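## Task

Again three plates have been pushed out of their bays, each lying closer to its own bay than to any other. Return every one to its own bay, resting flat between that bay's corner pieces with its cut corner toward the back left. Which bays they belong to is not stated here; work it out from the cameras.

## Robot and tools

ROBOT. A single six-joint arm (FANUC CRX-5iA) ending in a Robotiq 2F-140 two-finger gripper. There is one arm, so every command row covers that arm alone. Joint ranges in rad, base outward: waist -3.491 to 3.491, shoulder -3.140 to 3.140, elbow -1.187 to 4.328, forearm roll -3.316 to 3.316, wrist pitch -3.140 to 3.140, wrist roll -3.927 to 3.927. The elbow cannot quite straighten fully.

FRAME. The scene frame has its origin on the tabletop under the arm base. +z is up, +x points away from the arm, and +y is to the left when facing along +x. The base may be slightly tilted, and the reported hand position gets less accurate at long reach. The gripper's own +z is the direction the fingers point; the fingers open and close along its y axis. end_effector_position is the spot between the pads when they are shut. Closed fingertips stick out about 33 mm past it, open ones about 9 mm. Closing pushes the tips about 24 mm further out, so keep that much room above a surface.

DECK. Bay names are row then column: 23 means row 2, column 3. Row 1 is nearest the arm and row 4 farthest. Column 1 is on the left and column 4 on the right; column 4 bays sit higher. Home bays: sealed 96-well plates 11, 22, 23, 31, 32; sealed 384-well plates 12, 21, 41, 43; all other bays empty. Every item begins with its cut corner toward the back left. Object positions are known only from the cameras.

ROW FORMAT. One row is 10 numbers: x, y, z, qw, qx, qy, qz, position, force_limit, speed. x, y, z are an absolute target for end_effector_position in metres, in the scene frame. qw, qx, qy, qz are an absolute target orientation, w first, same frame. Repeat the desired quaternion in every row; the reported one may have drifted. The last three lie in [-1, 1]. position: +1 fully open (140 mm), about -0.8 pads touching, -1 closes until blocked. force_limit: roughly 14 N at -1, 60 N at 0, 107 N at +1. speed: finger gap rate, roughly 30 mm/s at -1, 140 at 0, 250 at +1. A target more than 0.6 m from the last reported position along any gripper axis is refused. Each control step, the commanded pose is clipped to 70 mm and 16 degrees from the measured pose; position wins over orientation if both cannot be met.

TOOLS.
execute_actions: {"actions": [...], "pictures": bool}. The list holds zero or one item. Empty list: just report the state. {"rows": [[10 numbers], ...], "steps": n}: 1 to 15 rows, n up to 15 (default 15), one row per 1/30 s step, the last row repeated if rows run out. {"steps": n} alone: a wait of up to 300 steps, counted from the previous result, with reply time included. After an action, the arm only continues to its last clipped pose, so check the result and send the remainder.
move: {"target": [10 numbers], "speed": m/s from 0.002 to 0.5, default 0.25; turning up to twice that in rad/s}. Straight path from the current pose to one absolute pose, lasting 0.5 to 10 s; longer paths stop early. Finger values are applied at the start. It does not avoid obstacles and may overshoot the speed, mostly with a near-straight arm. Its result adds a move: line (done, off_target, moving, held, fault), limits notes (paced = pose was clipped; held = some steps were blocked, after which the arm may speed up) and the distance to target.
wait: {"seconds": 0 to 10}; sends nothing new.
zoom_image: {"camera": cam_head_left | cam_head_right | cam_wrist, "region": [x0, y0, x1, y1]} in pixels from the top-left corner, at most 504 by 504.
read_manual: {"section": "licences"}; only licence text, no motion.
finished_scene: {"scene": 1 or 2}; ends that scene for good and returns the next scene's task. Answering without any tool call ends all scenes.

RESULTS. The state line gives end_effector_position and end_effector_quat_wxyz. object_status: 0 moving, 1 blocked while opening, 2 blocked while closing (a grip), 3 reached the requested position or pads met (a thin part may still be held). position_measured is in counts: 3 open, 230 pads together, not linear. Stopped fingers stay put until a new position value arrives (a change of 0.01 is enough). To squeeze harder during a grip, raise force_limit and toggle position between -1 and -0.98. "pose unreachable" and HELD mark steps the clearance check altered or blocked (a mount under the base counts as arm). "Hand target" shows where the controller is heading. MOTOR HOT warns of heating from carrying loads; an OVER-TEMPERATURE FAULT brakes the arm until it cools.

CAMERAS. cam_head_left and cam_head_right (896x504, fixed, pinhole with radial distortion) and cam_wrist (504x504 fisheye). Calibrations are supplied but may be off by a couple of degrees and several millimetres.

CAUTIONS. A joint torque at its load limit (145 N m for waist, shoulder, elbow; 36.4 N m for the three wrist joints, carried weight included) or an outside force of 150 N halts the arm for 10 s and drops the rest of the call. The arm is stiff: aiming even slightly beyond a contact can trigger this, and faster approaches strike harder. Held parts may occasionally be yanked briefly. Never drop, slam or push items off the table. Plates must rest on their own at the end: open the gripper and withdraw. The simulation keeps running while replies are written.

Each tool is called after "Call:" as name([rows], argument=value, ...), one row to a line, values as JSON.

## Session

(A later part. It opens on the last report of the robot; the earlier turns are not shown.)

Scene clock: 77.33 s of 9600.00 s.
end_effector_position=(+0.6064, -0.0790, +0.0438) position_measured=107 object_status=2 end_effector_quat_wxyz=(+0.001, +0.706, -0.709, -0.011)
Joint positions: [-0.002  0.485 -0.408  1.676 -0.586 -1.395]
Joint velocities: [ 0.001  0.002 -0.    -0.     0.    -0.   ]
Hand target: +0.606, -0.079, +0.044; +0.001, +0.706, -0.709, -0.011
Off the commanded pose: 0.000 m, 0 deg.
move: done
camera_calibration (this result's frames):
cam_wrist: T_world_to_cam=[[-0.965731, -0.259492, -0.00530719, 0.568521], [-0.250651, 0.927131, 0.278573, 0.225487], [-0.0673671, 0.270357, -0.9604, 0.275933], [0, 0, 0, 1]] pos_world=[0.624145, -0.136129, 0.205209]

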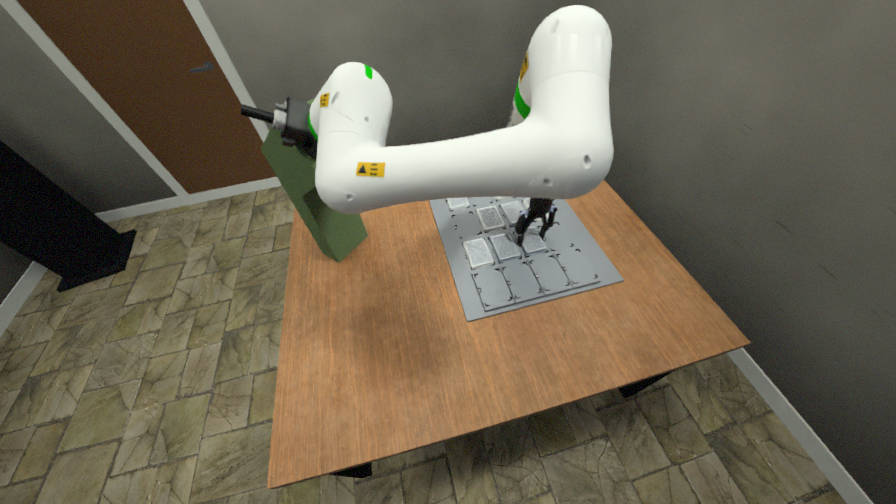

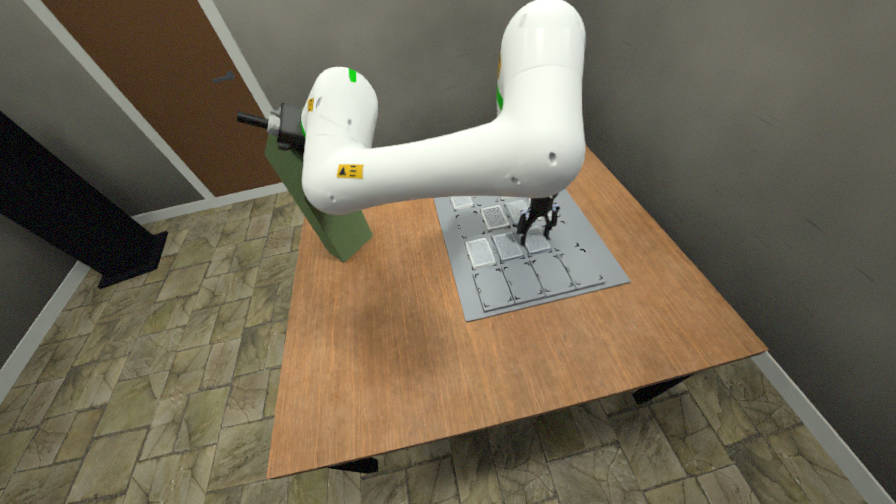

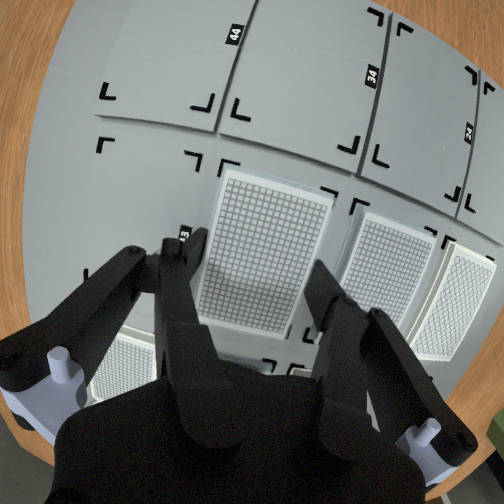

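Call:
move(target=[0.6064, -0.0790, 0.0430, 0.0006, 0.7056, -0.7086, -0.0105, -1, -0.3, -1], speed=0.002)

Call:
zoom_image(camera="cam_wrist", region=[210, 145, 350, 225])

Call:
zoom_image(camera="cam_wrist", region=[185, 280, 325, 360])

Scene clock: 81.93 s of 9600.00 s.
end_effector_position=(+0.6064, -0.0790, +0.0430) position_measured=107 object_status=2 end_effector_quat_wxyz=(+0.001, +0.706, -0.709, -0.011)
Joint positions: [-0.003  0.487 -0.407  1.677 -0.585 -1.396]
Joint velocities: [-0.     0.002  0.001 -0.     0.     0.   ]
Hand target: +0.606, -0.079, +0.043; +0.001, +0.706, -0.709, -0.011
Off the commanded pose: 0.000 m, 0 deg.
After step 90, 0.90 s passed at rest.
move: done
camera_calibration (this result's frames):
cam_wrist: T_world_to_cam=[[-0.965731, -0.259492, -0.00530764, 0.568515], [-0.250651, 0.927131, 0.278572, 0.22571], [-0.0673665, 0.270356, -0.960401, 0.275163], [0, 0, 0, 1]] pos_world=[0.624144, -0.136129, 0.204408]

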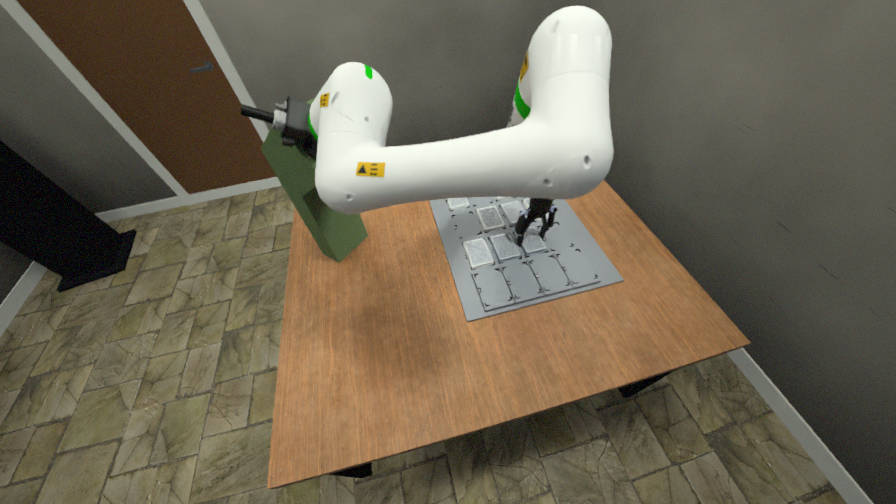

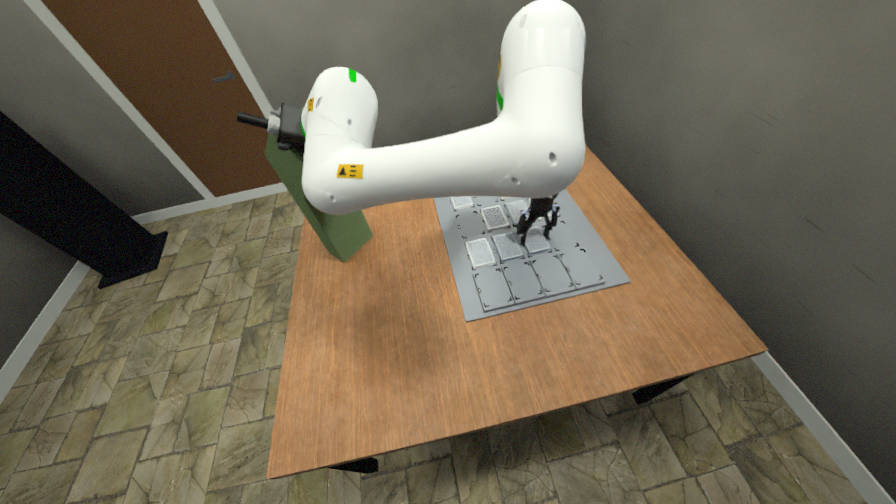

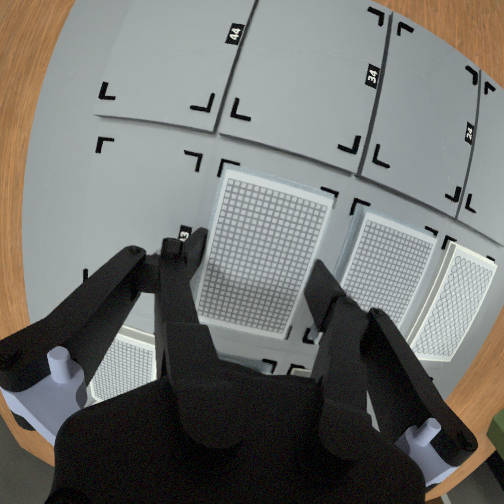

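Region (210, 145, 350, 225) of cam_wrist's 504x504 image, scaled by 3.600, with more detail than that image has; it fills the top 288 rows of this view, and the rest is white.

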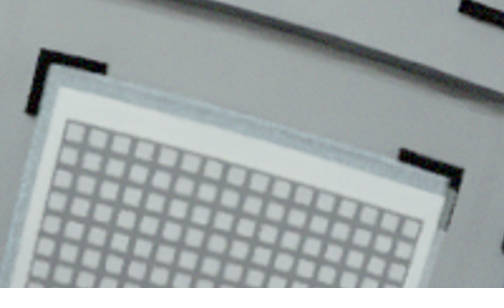

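Region (185, 280, 325, 360) of cam_wrist's 504x504 image, scaled by 3.600, with more detail than that image has; it fills the top 288 rows of this view, and the rest is white.

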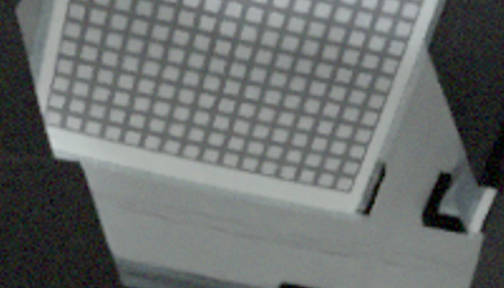

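Call:
move(target=[0.6064, -0.0790, 0.0422, 0.0006, 0.7056, -0.7086, -0.0105, -1, -0.3, -1], speed=0.002)

Call:
zoom_image(camera="cam_wrist", region=[210, 145, 350, 225])

Call:
zoom_image(camera="cam_wrist", region=[185, 280, 325, 360])

Scene clock: 83.27 s of 9600.00 s.
end_effector_position=(+0.6064, -0.0790, +0.0422) position_measured=107 object_status=2 end_effector_quat_wxyz=(+0.001, +0.706, -0.709, -0.011)
Joint positions: [-0.004  0.488 -0.406  1.679 -0.585 -1.397]
Joint velocities: [0.    0.    0.001 0.001 0.002 0.001]
Hand target: +0.606, -0.079, +0.042; +0.001, +0.706, -0.709, -0.011
Off the commanded pose: 0.000 m, 0 deg.
move: done
camera_calibration (this result's frames):
cam_wrist: T_world_to_cam=[[-0.965731, -0.259492, -0.00530773, 0.568511], [-0.250651, 0.927131, 0.278572, 0.225933], [-0.0673663, 0.270356, -0.960401, 0.274395], [0, 0, 0, 1]] pos_world=[0.624144, -0.13613, 0.203608]

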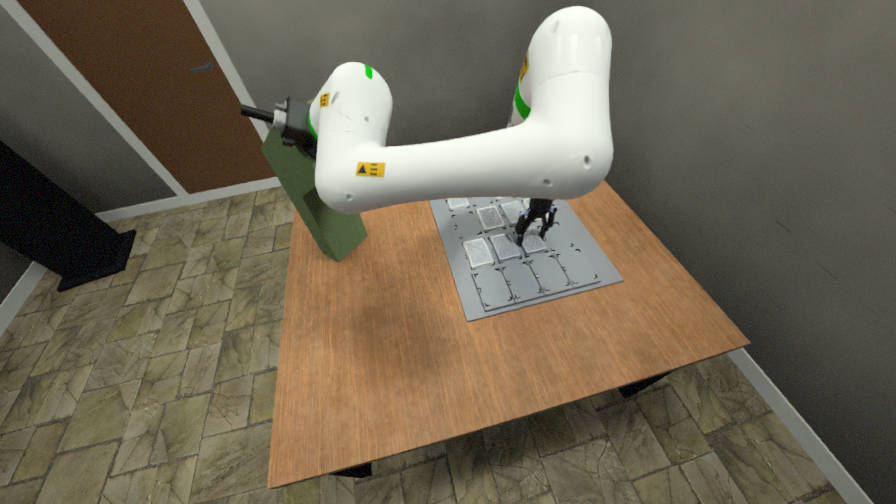

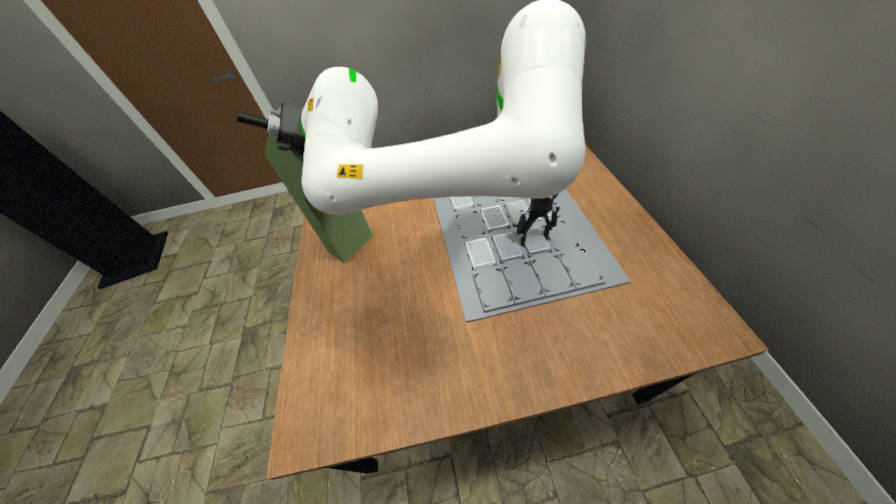

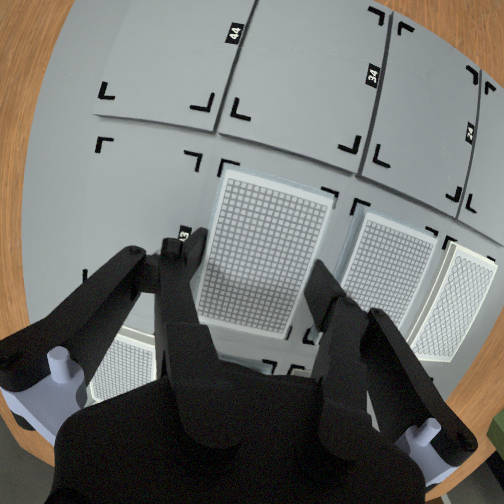

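Region (210, 145, 350, 225) of cam_wrist's 504x504 image, scaled by 3.600, with more detail than that image has; it fills the top 288 rows of this view, and the rest is white.

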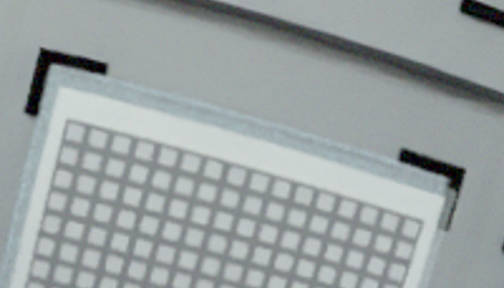

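Region (185, 280, 325, 360) of cam_wrist's 504x504 image, scaled by 3.600, with more detail than that image has; it fills the top 288 rows of this view, and the rest is white.

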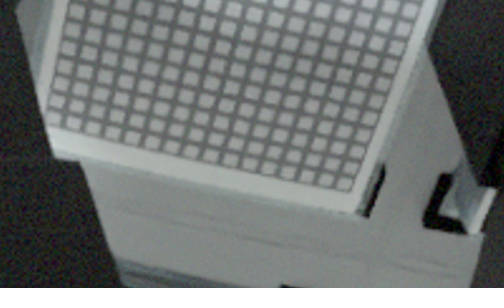

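Call:
move(target=[0.6064, -0.0790, 0.0414, 0.0006, 0.7056, -0.7086, -0.0105, -1, -0.3, -1], speed=0.002)

Call:
zoom_image(camera="cam_wrist", region=[210, 145, 350, 225])

Call:
zoom_image(camera="cam_wrist", region=[185, 280, 325, 360])

Scene clock: 84.63 s of 9600.00 s.
end_effector_position=(+0.6064, -0.0790, +0.0414) position_measured=107 object_status=2 end_effector_quat_wxyz=(+0.001, +0.706, -0.709, -0.011)
Joint positions: [-0.005  0.49  -0.405  1.681 -0.584 -1.398]
Joint velocities: [-0.001  0.001 -0.     0.001 -0.    -0.   ]
Hand target: +0.606, -0.079, +0.041; +0.001, +0.706, -0.709, -0.011
Off the commanded pose: 0.000 m, 0 deg.
move: done
camera_calibration (this result's frames):
cam_wrist: T_world_to_cam=[[-0.965731, -0.259492, -0.00530773, 0.568507], [-0.250652, 0.927131, 0.278572, 0.226156], [-0.0673663, 0.270356, -0.960401, 0.273627], [0, 0, 0, 1]] pos_world=[0.624144, -0.13613, 0.202808]

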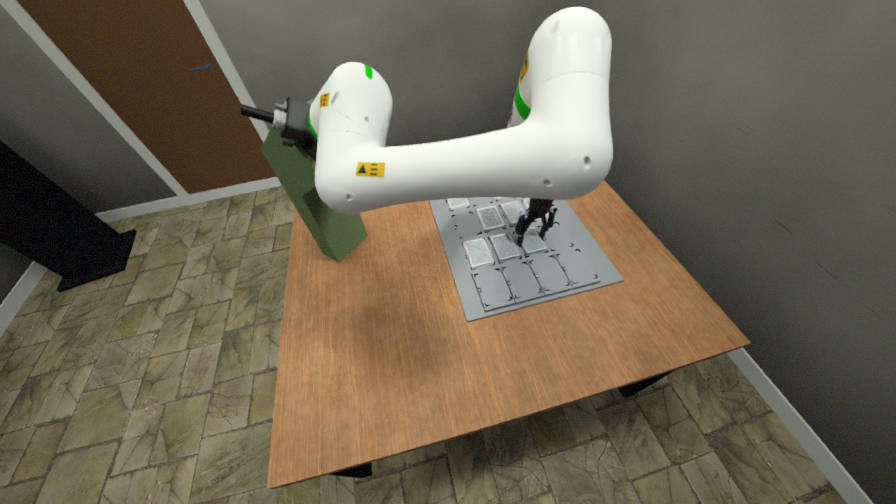

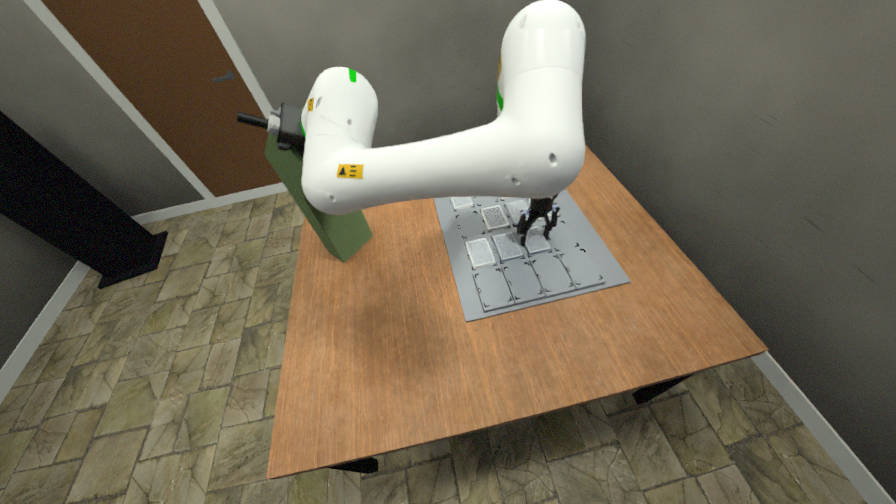

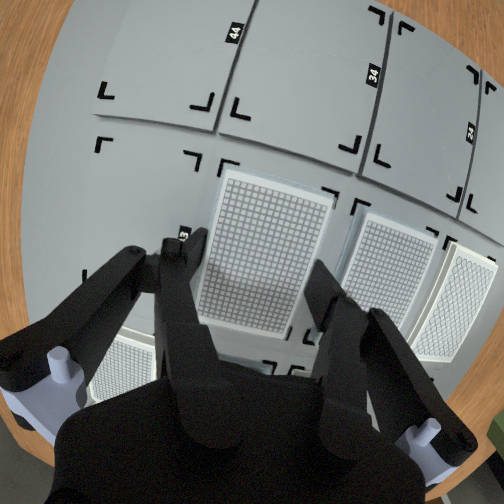

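Region (210, 145, 350, 225) of cam_wrist's 504x504 image, scaled by 3.600, with more detail than that image has; it fills the top 288 rows of this view, and the rest is white.

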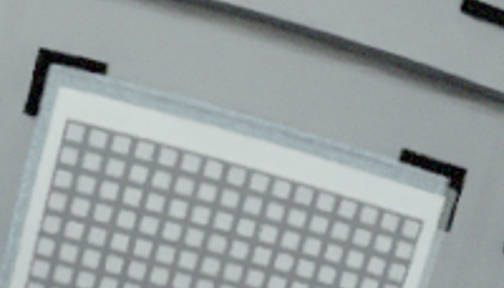

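Region (185, 280, 325, 360) of cam_wrist's 504x504 image, scaled by 3.600, with more detail than that image has; it fills the top 288 rows of this view, and the rest is white.

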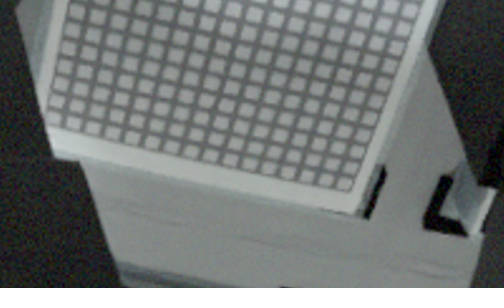

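Call:
move(target=[0.6064, -0.0790, 0.0409, 0.0006, 0.7056, -0.7086, -0.0105, 0.31, -0.3, -1], speed=0.002)

Call:
move(target=[0.6064, -0.0610, 0.115, 0, 0.7071, -0.7071, 0, 0.31, -0.3, -1], speed=0.12)

Call:
zoom_image(camera="cam_wrist", region=[190, 135, 340, 300])

Scene clock: 85.93 s of 9600.00 s.
end_effector_position=(+0.6064, -0.0790, +0.0409) position_measured=90 object_status=3 end_effector_quat_wxyz=(+0.001, +0.706, -0.709, -0.010)
Joint positions: [-0.006  0.491 -0.404  1.682 -0.584 -1.399]
Joint velocities: [-0.    -0.001 -0.    -0.     0.001 -0.   ]
Hand target: +0.606, -0.079, +0.041; +0.001, +0.706, -0.709, -0.011
Off the commanded pose: 0.000 m, 0 deg.
move: done
camera_calibration (this result's frames):
cam_wrist: T_world_to_cam=[[-0.965731, -0.259492, -0.005308, 0.568503], [-0.250652, 0.927131, 0.278572, 0.226296], [-0.067366, 0.270356, -0.960401, 0.273145], [0, 0, 0, 1]] pos_world=[0.624143, -0.13613, 0.202307]

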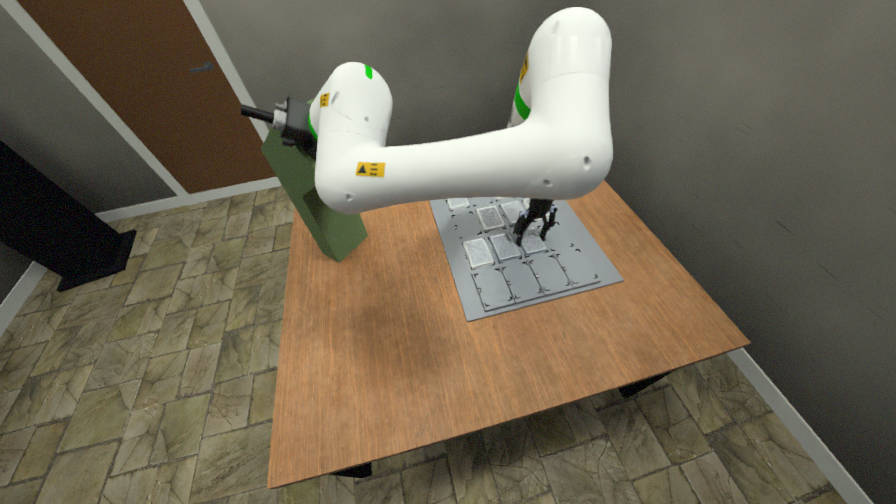

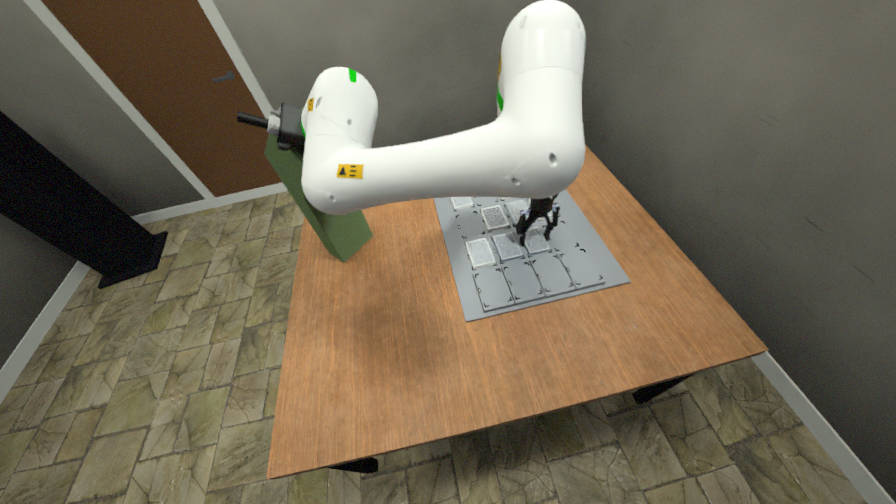

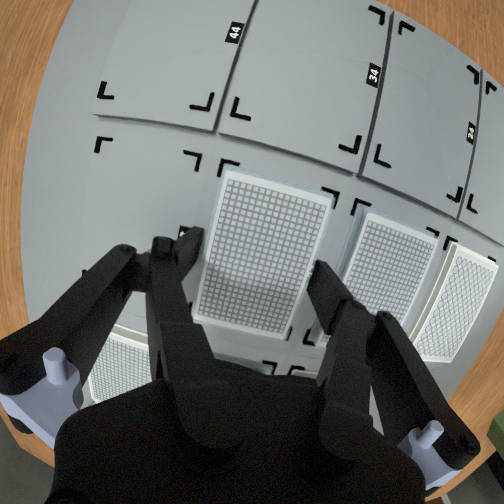

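Scene clock: 86.93 s of 9600.00 s.
end_effector_position=(+0.6062, -0.0612, +0.1149) position_measured=90 object_status=3 end_effector_quat_wxyz=(-0.000, +0.707, -0.707, +0.000)
Joint positions: [ 0.131  0.371 -0.506  1.576 -0.68  -1.381]
Joint velocities: [ 0.    -0.001  0.    -0.001 -0.     0.001]
Hand target: +0.606, -0.061, +0.115; -0.000, +0.707, -0.707, +0.000
Off the commanded pose: 0.000 m, 0 deg.
move: done
camera_calibration (this result's frames):
cam_wrist: T_world_to_cam=[[-0.964438, -0.263772, -0.0168209, 0.573576], [-0.258869, 0.929832, 0.261533, 0.196178], [-0.0533446, 0.256587, -0.965048, 0.330595], [0, 0, 0, 1]] pos_world=[0.621598, -0.115945, 0.277381]

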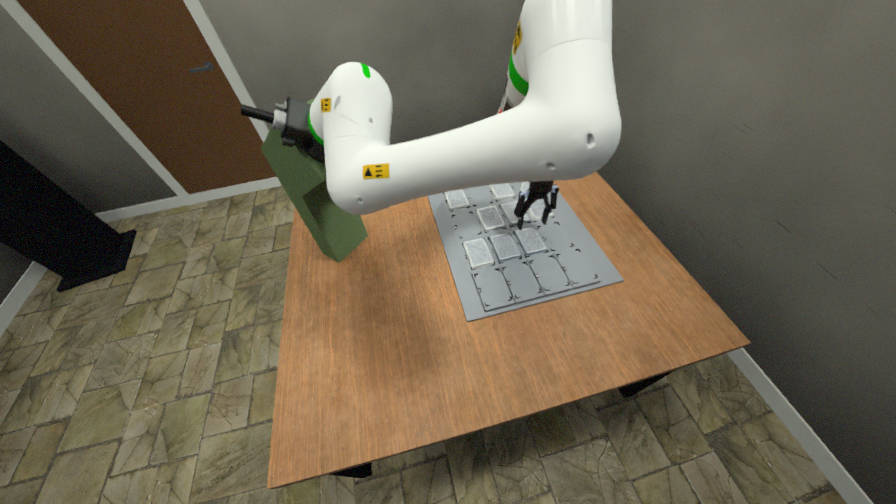

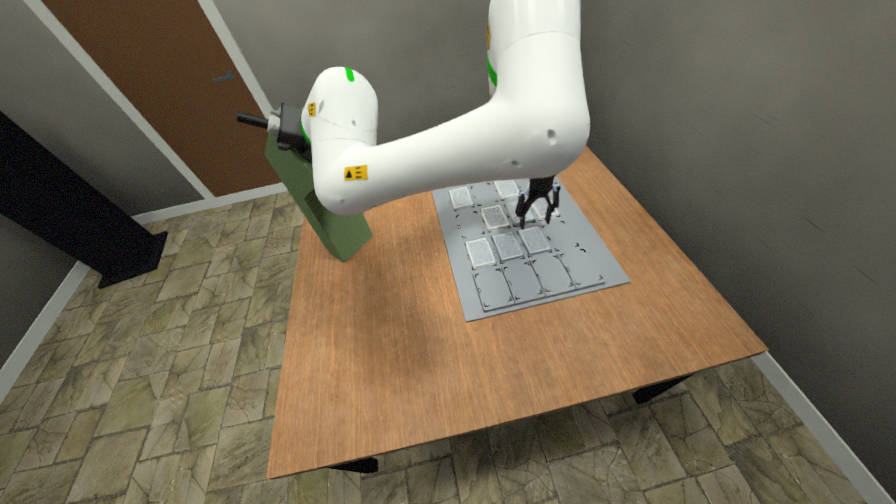

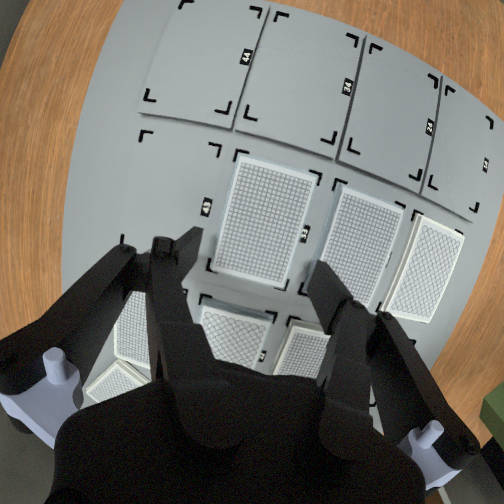

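Region (190, 135, 340, 300) of cam_wrist's 504x504 image, scaled by 3.055, with more detail than that image has; it fills the left 458 columns of this view, and the rest is white.

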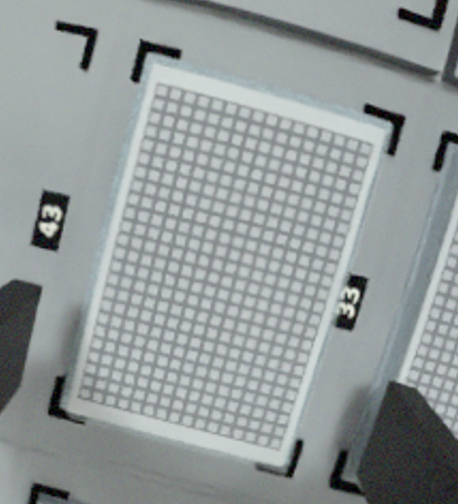

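Call:
move(target=[0.718, 0.265, 0.115, 0, 0.5736, -0.8192, 0, 0.36, -0.3, -1], speed=0.25)

Scene clock: 89.60 s of 9600.00 s.
end_effector_position=(+0.7179, +0.2649, +0.1157) position_measured=84 object_status=3 end_effector_quat_wxyz=(+0.000, -0.574, +0.819, -0.000)
Joint positions: [ 0.558  1.028  0.257  1.212 -0.983 -1.66 ]
Joint velocities: [ 0.     0.002  0.001 -0.003 -0.001  0.002]
Hand target: +0.718, +0.265, +0.116; +0.000, -0.574, +0.819, -0.000
Off the commanded pose: 0.001 m, 0 deg.
move: done
camera_calibration (this result's frames):
cam_wrist: T_world_to_cam=[[-0.996473, 0.0821542, -0.017083, 0.698747], [0.074854, 0.9623, 0.261487, -0.326436], [0.0379212, 0.259286, -0.965056, 0.187384], [0, 0, 0, 1]] pos_world=[0.713612, 0.208139, 0.278131]

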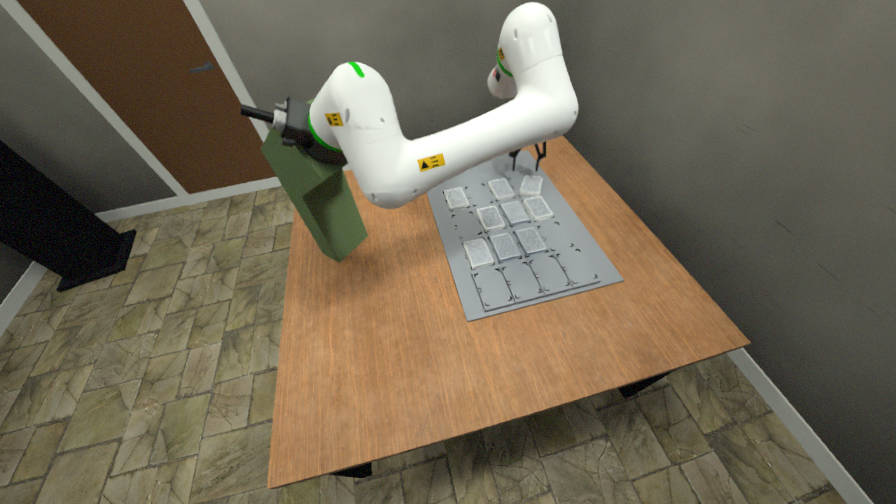

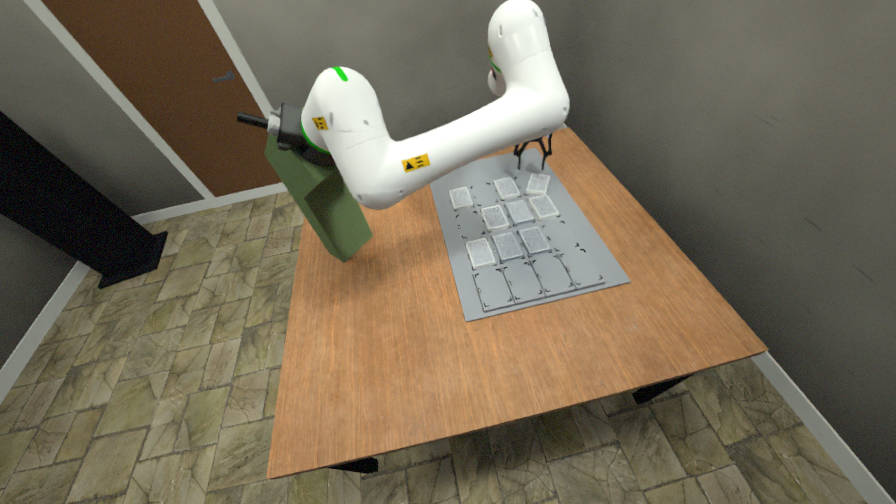

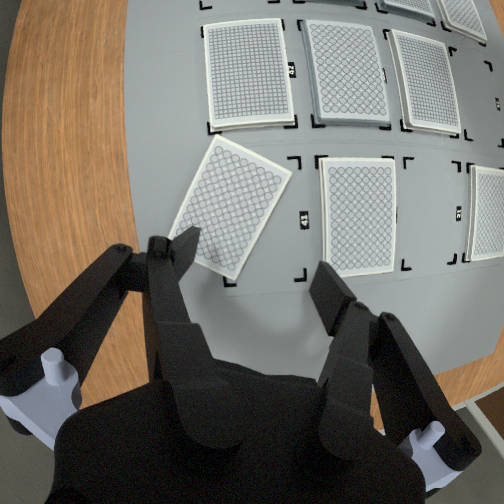

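Call:
zoom_image(camera="cam_wrist", region=[150, 115, 330, 295])

Region (150, 115, 330, 295) of cam_wrist's 504x504 image, scaled by 2.800, with more detail than that image has.

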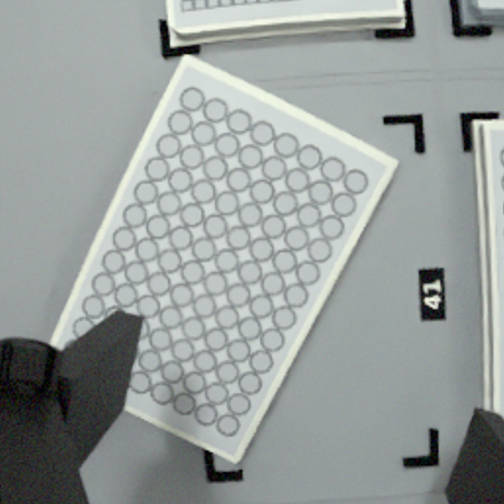

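Call:
move(target=[0.7479, 0.2304, 0.056, 0, 0.4841, -0.8750, 0, 0.4, -0.3, -1], speed=0.1)

Call:
zoom_image(camera="cam_wrist", region=[165, 150, 365, 350])

Scene clock: 93.67 s of 9600.00 s.
end_effector_position=(+0.7482, +0.2306, +0.0560) position_measured=78 object_status=3 end_effector_quat_wxyz=(+0.000, -0.484, +0.875, -0.000)
Joint positions: [ 0.461  1.094  0.385  1.219 -0.938 -1.77 ]
Joint velocities: [-0.    -0.     0.001  0.     0.001  0.001]
Hand target: +0.748, +0.231, +0.056; +0.000, -0.484, +0.875, -0.000
Off the commanded pose: 0.000 m, 0 deg.
move: done
camera_calibration (this result's frames):
cam_wrist: T_world_to_cam=[[-0.9572, 0.288931, -0.0169623, 0.653637], [0.274658, 0.925272, 0.261598, -0.421041], [0.0912787, 0.245743, -0.965028, 0.100783], [0, 0, 0, 1]] pos_world=[0.732104, 0.175955, 0.21849]

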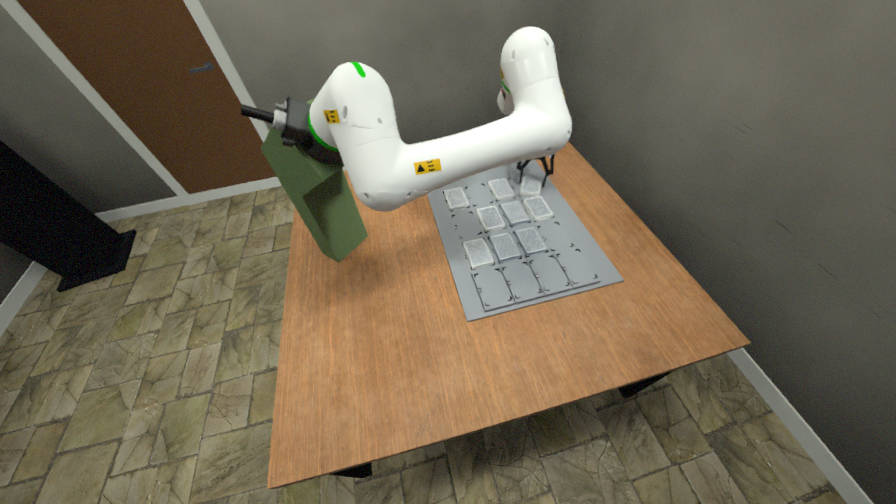

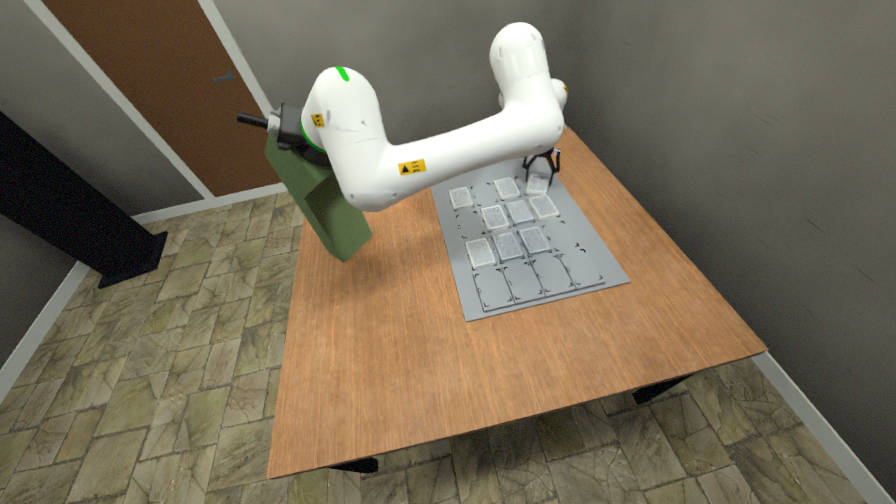

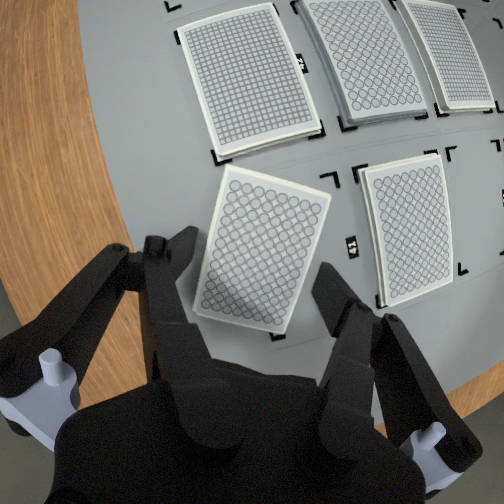

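Region (165, 150, 365, 350) of cam_wrist's 504x504 image, scaled by 2.520, with more detail than that image has.

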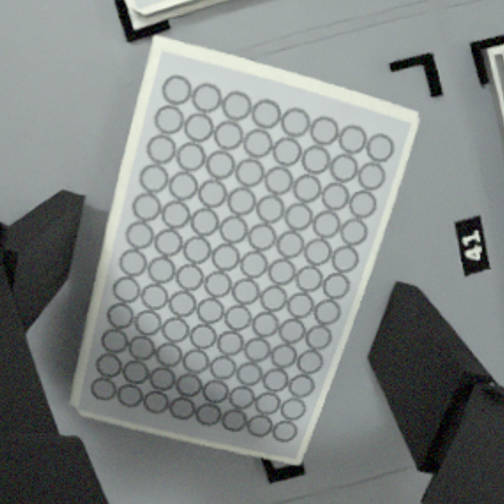

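Call:
execute_actions(actions=[])

Scene clock: 95.97 s of 9600.00 s.
end_effector_position=(+0.7482, +0.2306, +0.0560) position_measured=78 object_status=3 end_effector_quat_wxyz=(+0.000, -0.484, +0.875, -0.000)
Joint positions: [ 0.461  1.094  0.385  1.219 -0.938 -1.77 ]
Joint velocities: [ 0.    -0.     0.001 -0.001  0.003 -0.001]
Hand target: +0.748, +0.231, +0.056; +0.000, -0.484, +0.875, -0.000
Off the commanded pose: 0.000 m, 0 deg.
Steps of this call (steps 1 to 69: nothing new was sent). Readings (end_effector_position | what the end effector reports):
1: (+0.7482, +0.2306, +0.0560) | position_measured=78 object_status=3
2: (+0.7482, +0.2306, +0.0560) | position_measured=78 object_status=3
4: (+0.7482, +0.2306, +0.0560) | position_measured=78 object_status=3
8: (+0.7482, +0.2306, +0.0560) | position_measured=78 object_status=3
69: the state above
camera_calibration (this result's frames):
cam_wrist: T_world_to_cam=[[-0.957193, 0.288953, -0.0169453, 0.653623], [0.274688, 0.925277, 0.261551, -0.421037], [0.091255, 0.2457, -0.965041, 0.100799], [0, 0, 0, 1]] pos_world=[0.732099, 0.175943, 0.218474]

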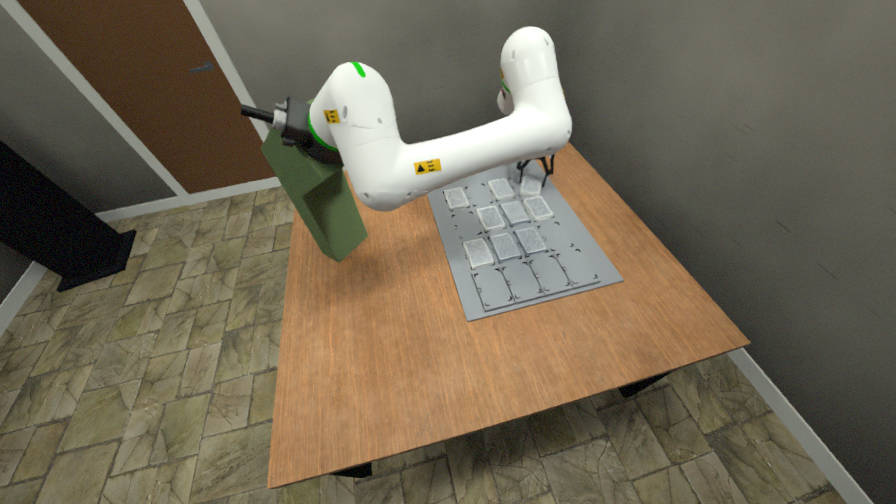

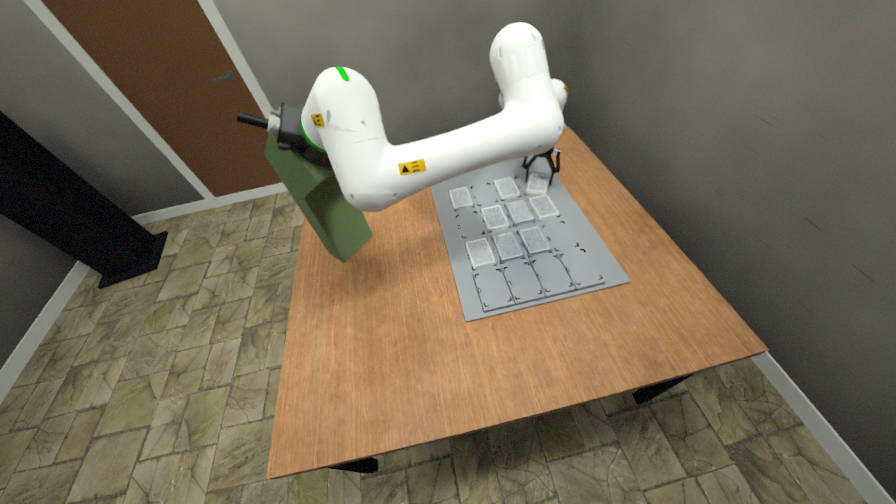

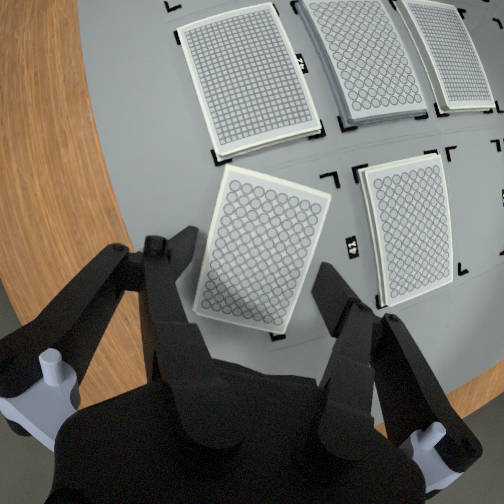

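Call:
move(target=[0.7482, 0.2306, 0.0425, 0, 0.4841, -0.8750, 0, 0.4, -0.3, -1], speed=0.02)

Call:
move(target=[0.7482, 0.2306, 0.0425, 0, 0.4841, -0.8750, 0, -1, -0.3, -1], speed=0.02)

Scene clock: 97.83 s of 9600.00 s.
end_effector_position=(+0.7483, +0.2306, +0.0425) position_measured=78 object_status=3 end_effector_quat_wxyz=(+0.000, -0.484, +0.875, -0.000)
Joint positions: [ 0.447  1.116  0.408  1.225 -0.928 -1.765]
Joint velocities: [-0.001 -0.     0.001 -0.002 -0.     0.   ]
Hand target: +0.748, +0.231, +0.043; +0.000, -0.484, +0.875, -0.000
Off the commanded pose: 0.000 m, 0 deg.
move: done
camera_calibration (this result's frames):
cam_wrist: T_world_to_cam=[[-0.957195, 0.288954, -0.016828, 0.653466], [0.274714, 0.92526, 0.261584, -0.417617], [0.091156, 0.245764, -0.965034, 0.0878075], [0, 0, 0, 1]] pos_world=[0.732216, 0.176003, 0.204976]

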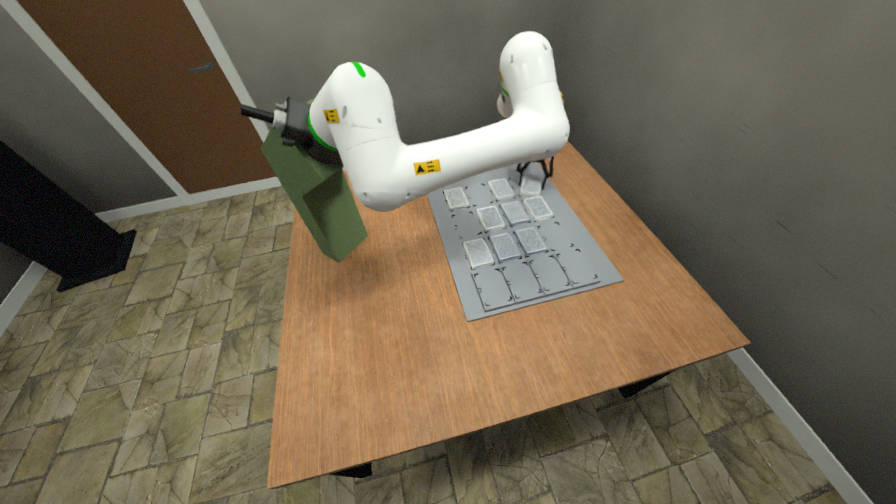

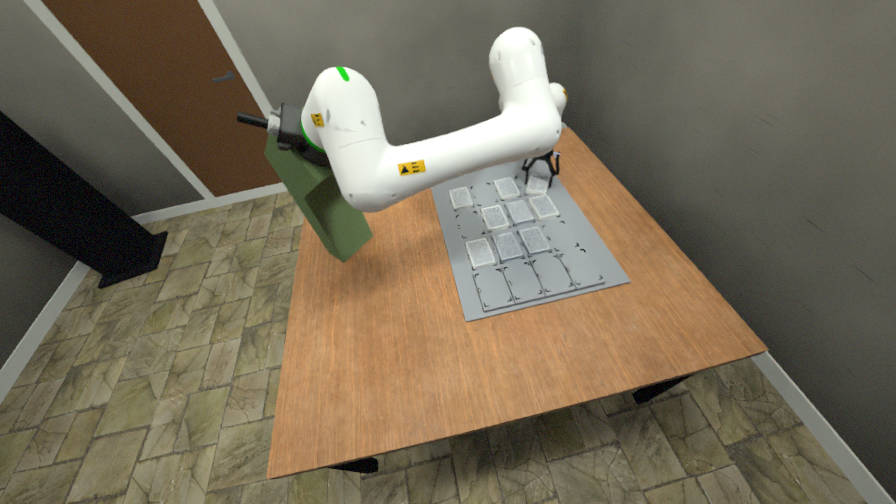

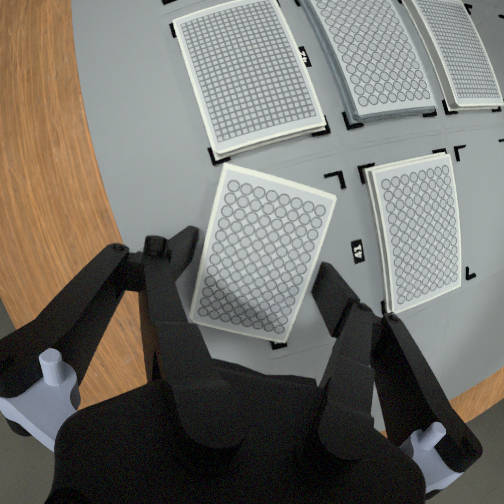

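Scene clock: 98.60 s of 9600.00 s.
end_effector_position=(+0.7482, +0.2306, +0.0425) position_measured=105 object_status=0 end_effector_quat_wxyz=(+0.000, -0.484, +0.875, -0.000)
Joint positions: [ 0.447  1.116  0.408  1.225 -0.928 -1.765]
Joint velocities: [-0.001 -0.002 -0.001  0.     0.    -0.   ]
Hand target: +0.748, +0.231, +0.042; -0.000, -0.484, +0.875, +0.000
Off the commanded pose: 0.000 m, 0 deg.
move: done
camera_calibration (this result's frames):
cam_wrist: T_world_to_cam=[[-0.957238, 0.288811, -0.0168669, 0.653511], [0.274568, 0.925307, 0.261572, -0.417502], [0.091152, 0.245756, -0.965036, 0.0877812], [0, 0, 0, 1]] pos_world=[0.732196, 0.176004, 0.204942]

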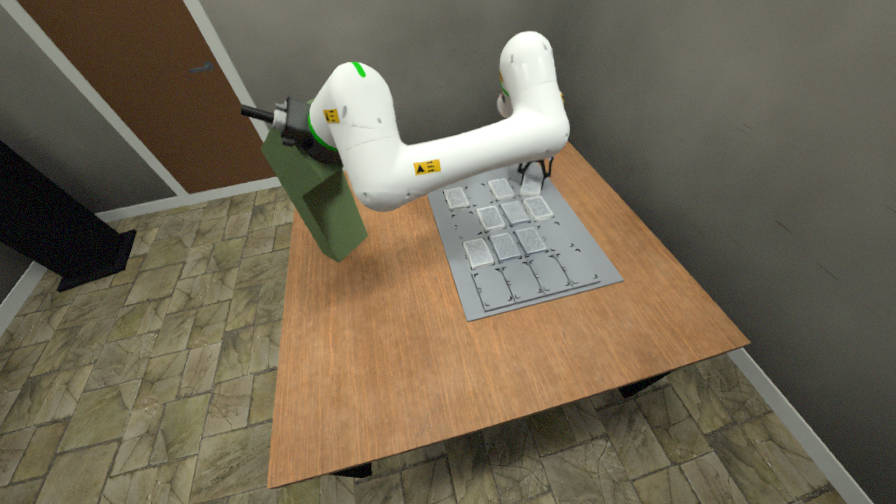

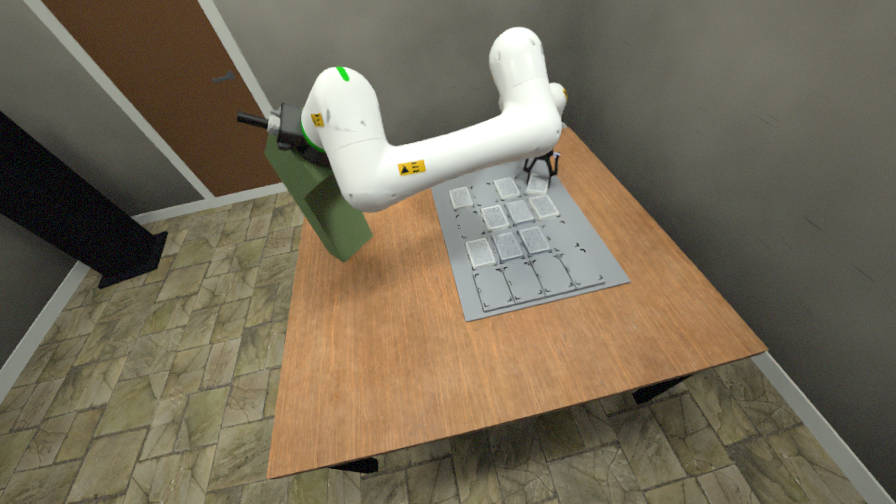

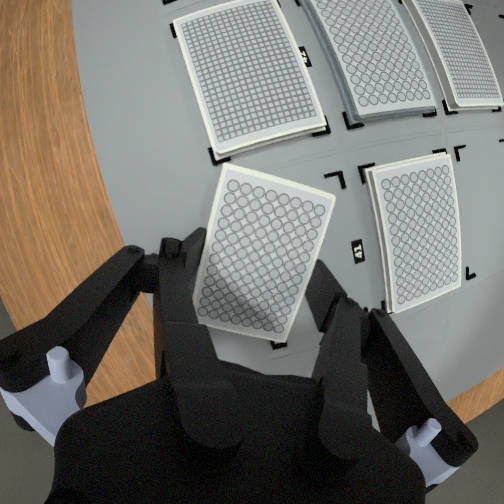

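Call:
execute_actions([
  {"steps": 8},
], pictures=false)

Scene clock: 98.87 s of 9600.00 s.
end_effector_position=(+0.7482, +0.2306, +0.0425) position_measured=105 object_status=2 end_effector_quat_wxyz=(+0.000, -0.484, +0.875, -0.000)
Joint positions: [ 0.447  1.116  0.408  1.225 -0.928 -1.765]
Joint velocities: [ 0.    -0.001 -0.001  0.001  0.     0.   ]
Hand target: +0.748, +0.231, +0.042; -0.000, -0.484, +0.875, +0.000
Off the commanded pose: 0.000 m, 0 deg.
Steps of this call (steps 1 to 8: nothing new was sent). Readings (end_effector_position | what the end effector reports):
1: (+0.7482, +0.2306, +0.0425) | position_measured=105 object_status=2
2: (+0.7482, +0.2306, +0.0425) | position_measured=105 object_status=2
4: (+0.7482, +0.2306, +0.0425) | position_measured=105 object_status=2
8: the state above


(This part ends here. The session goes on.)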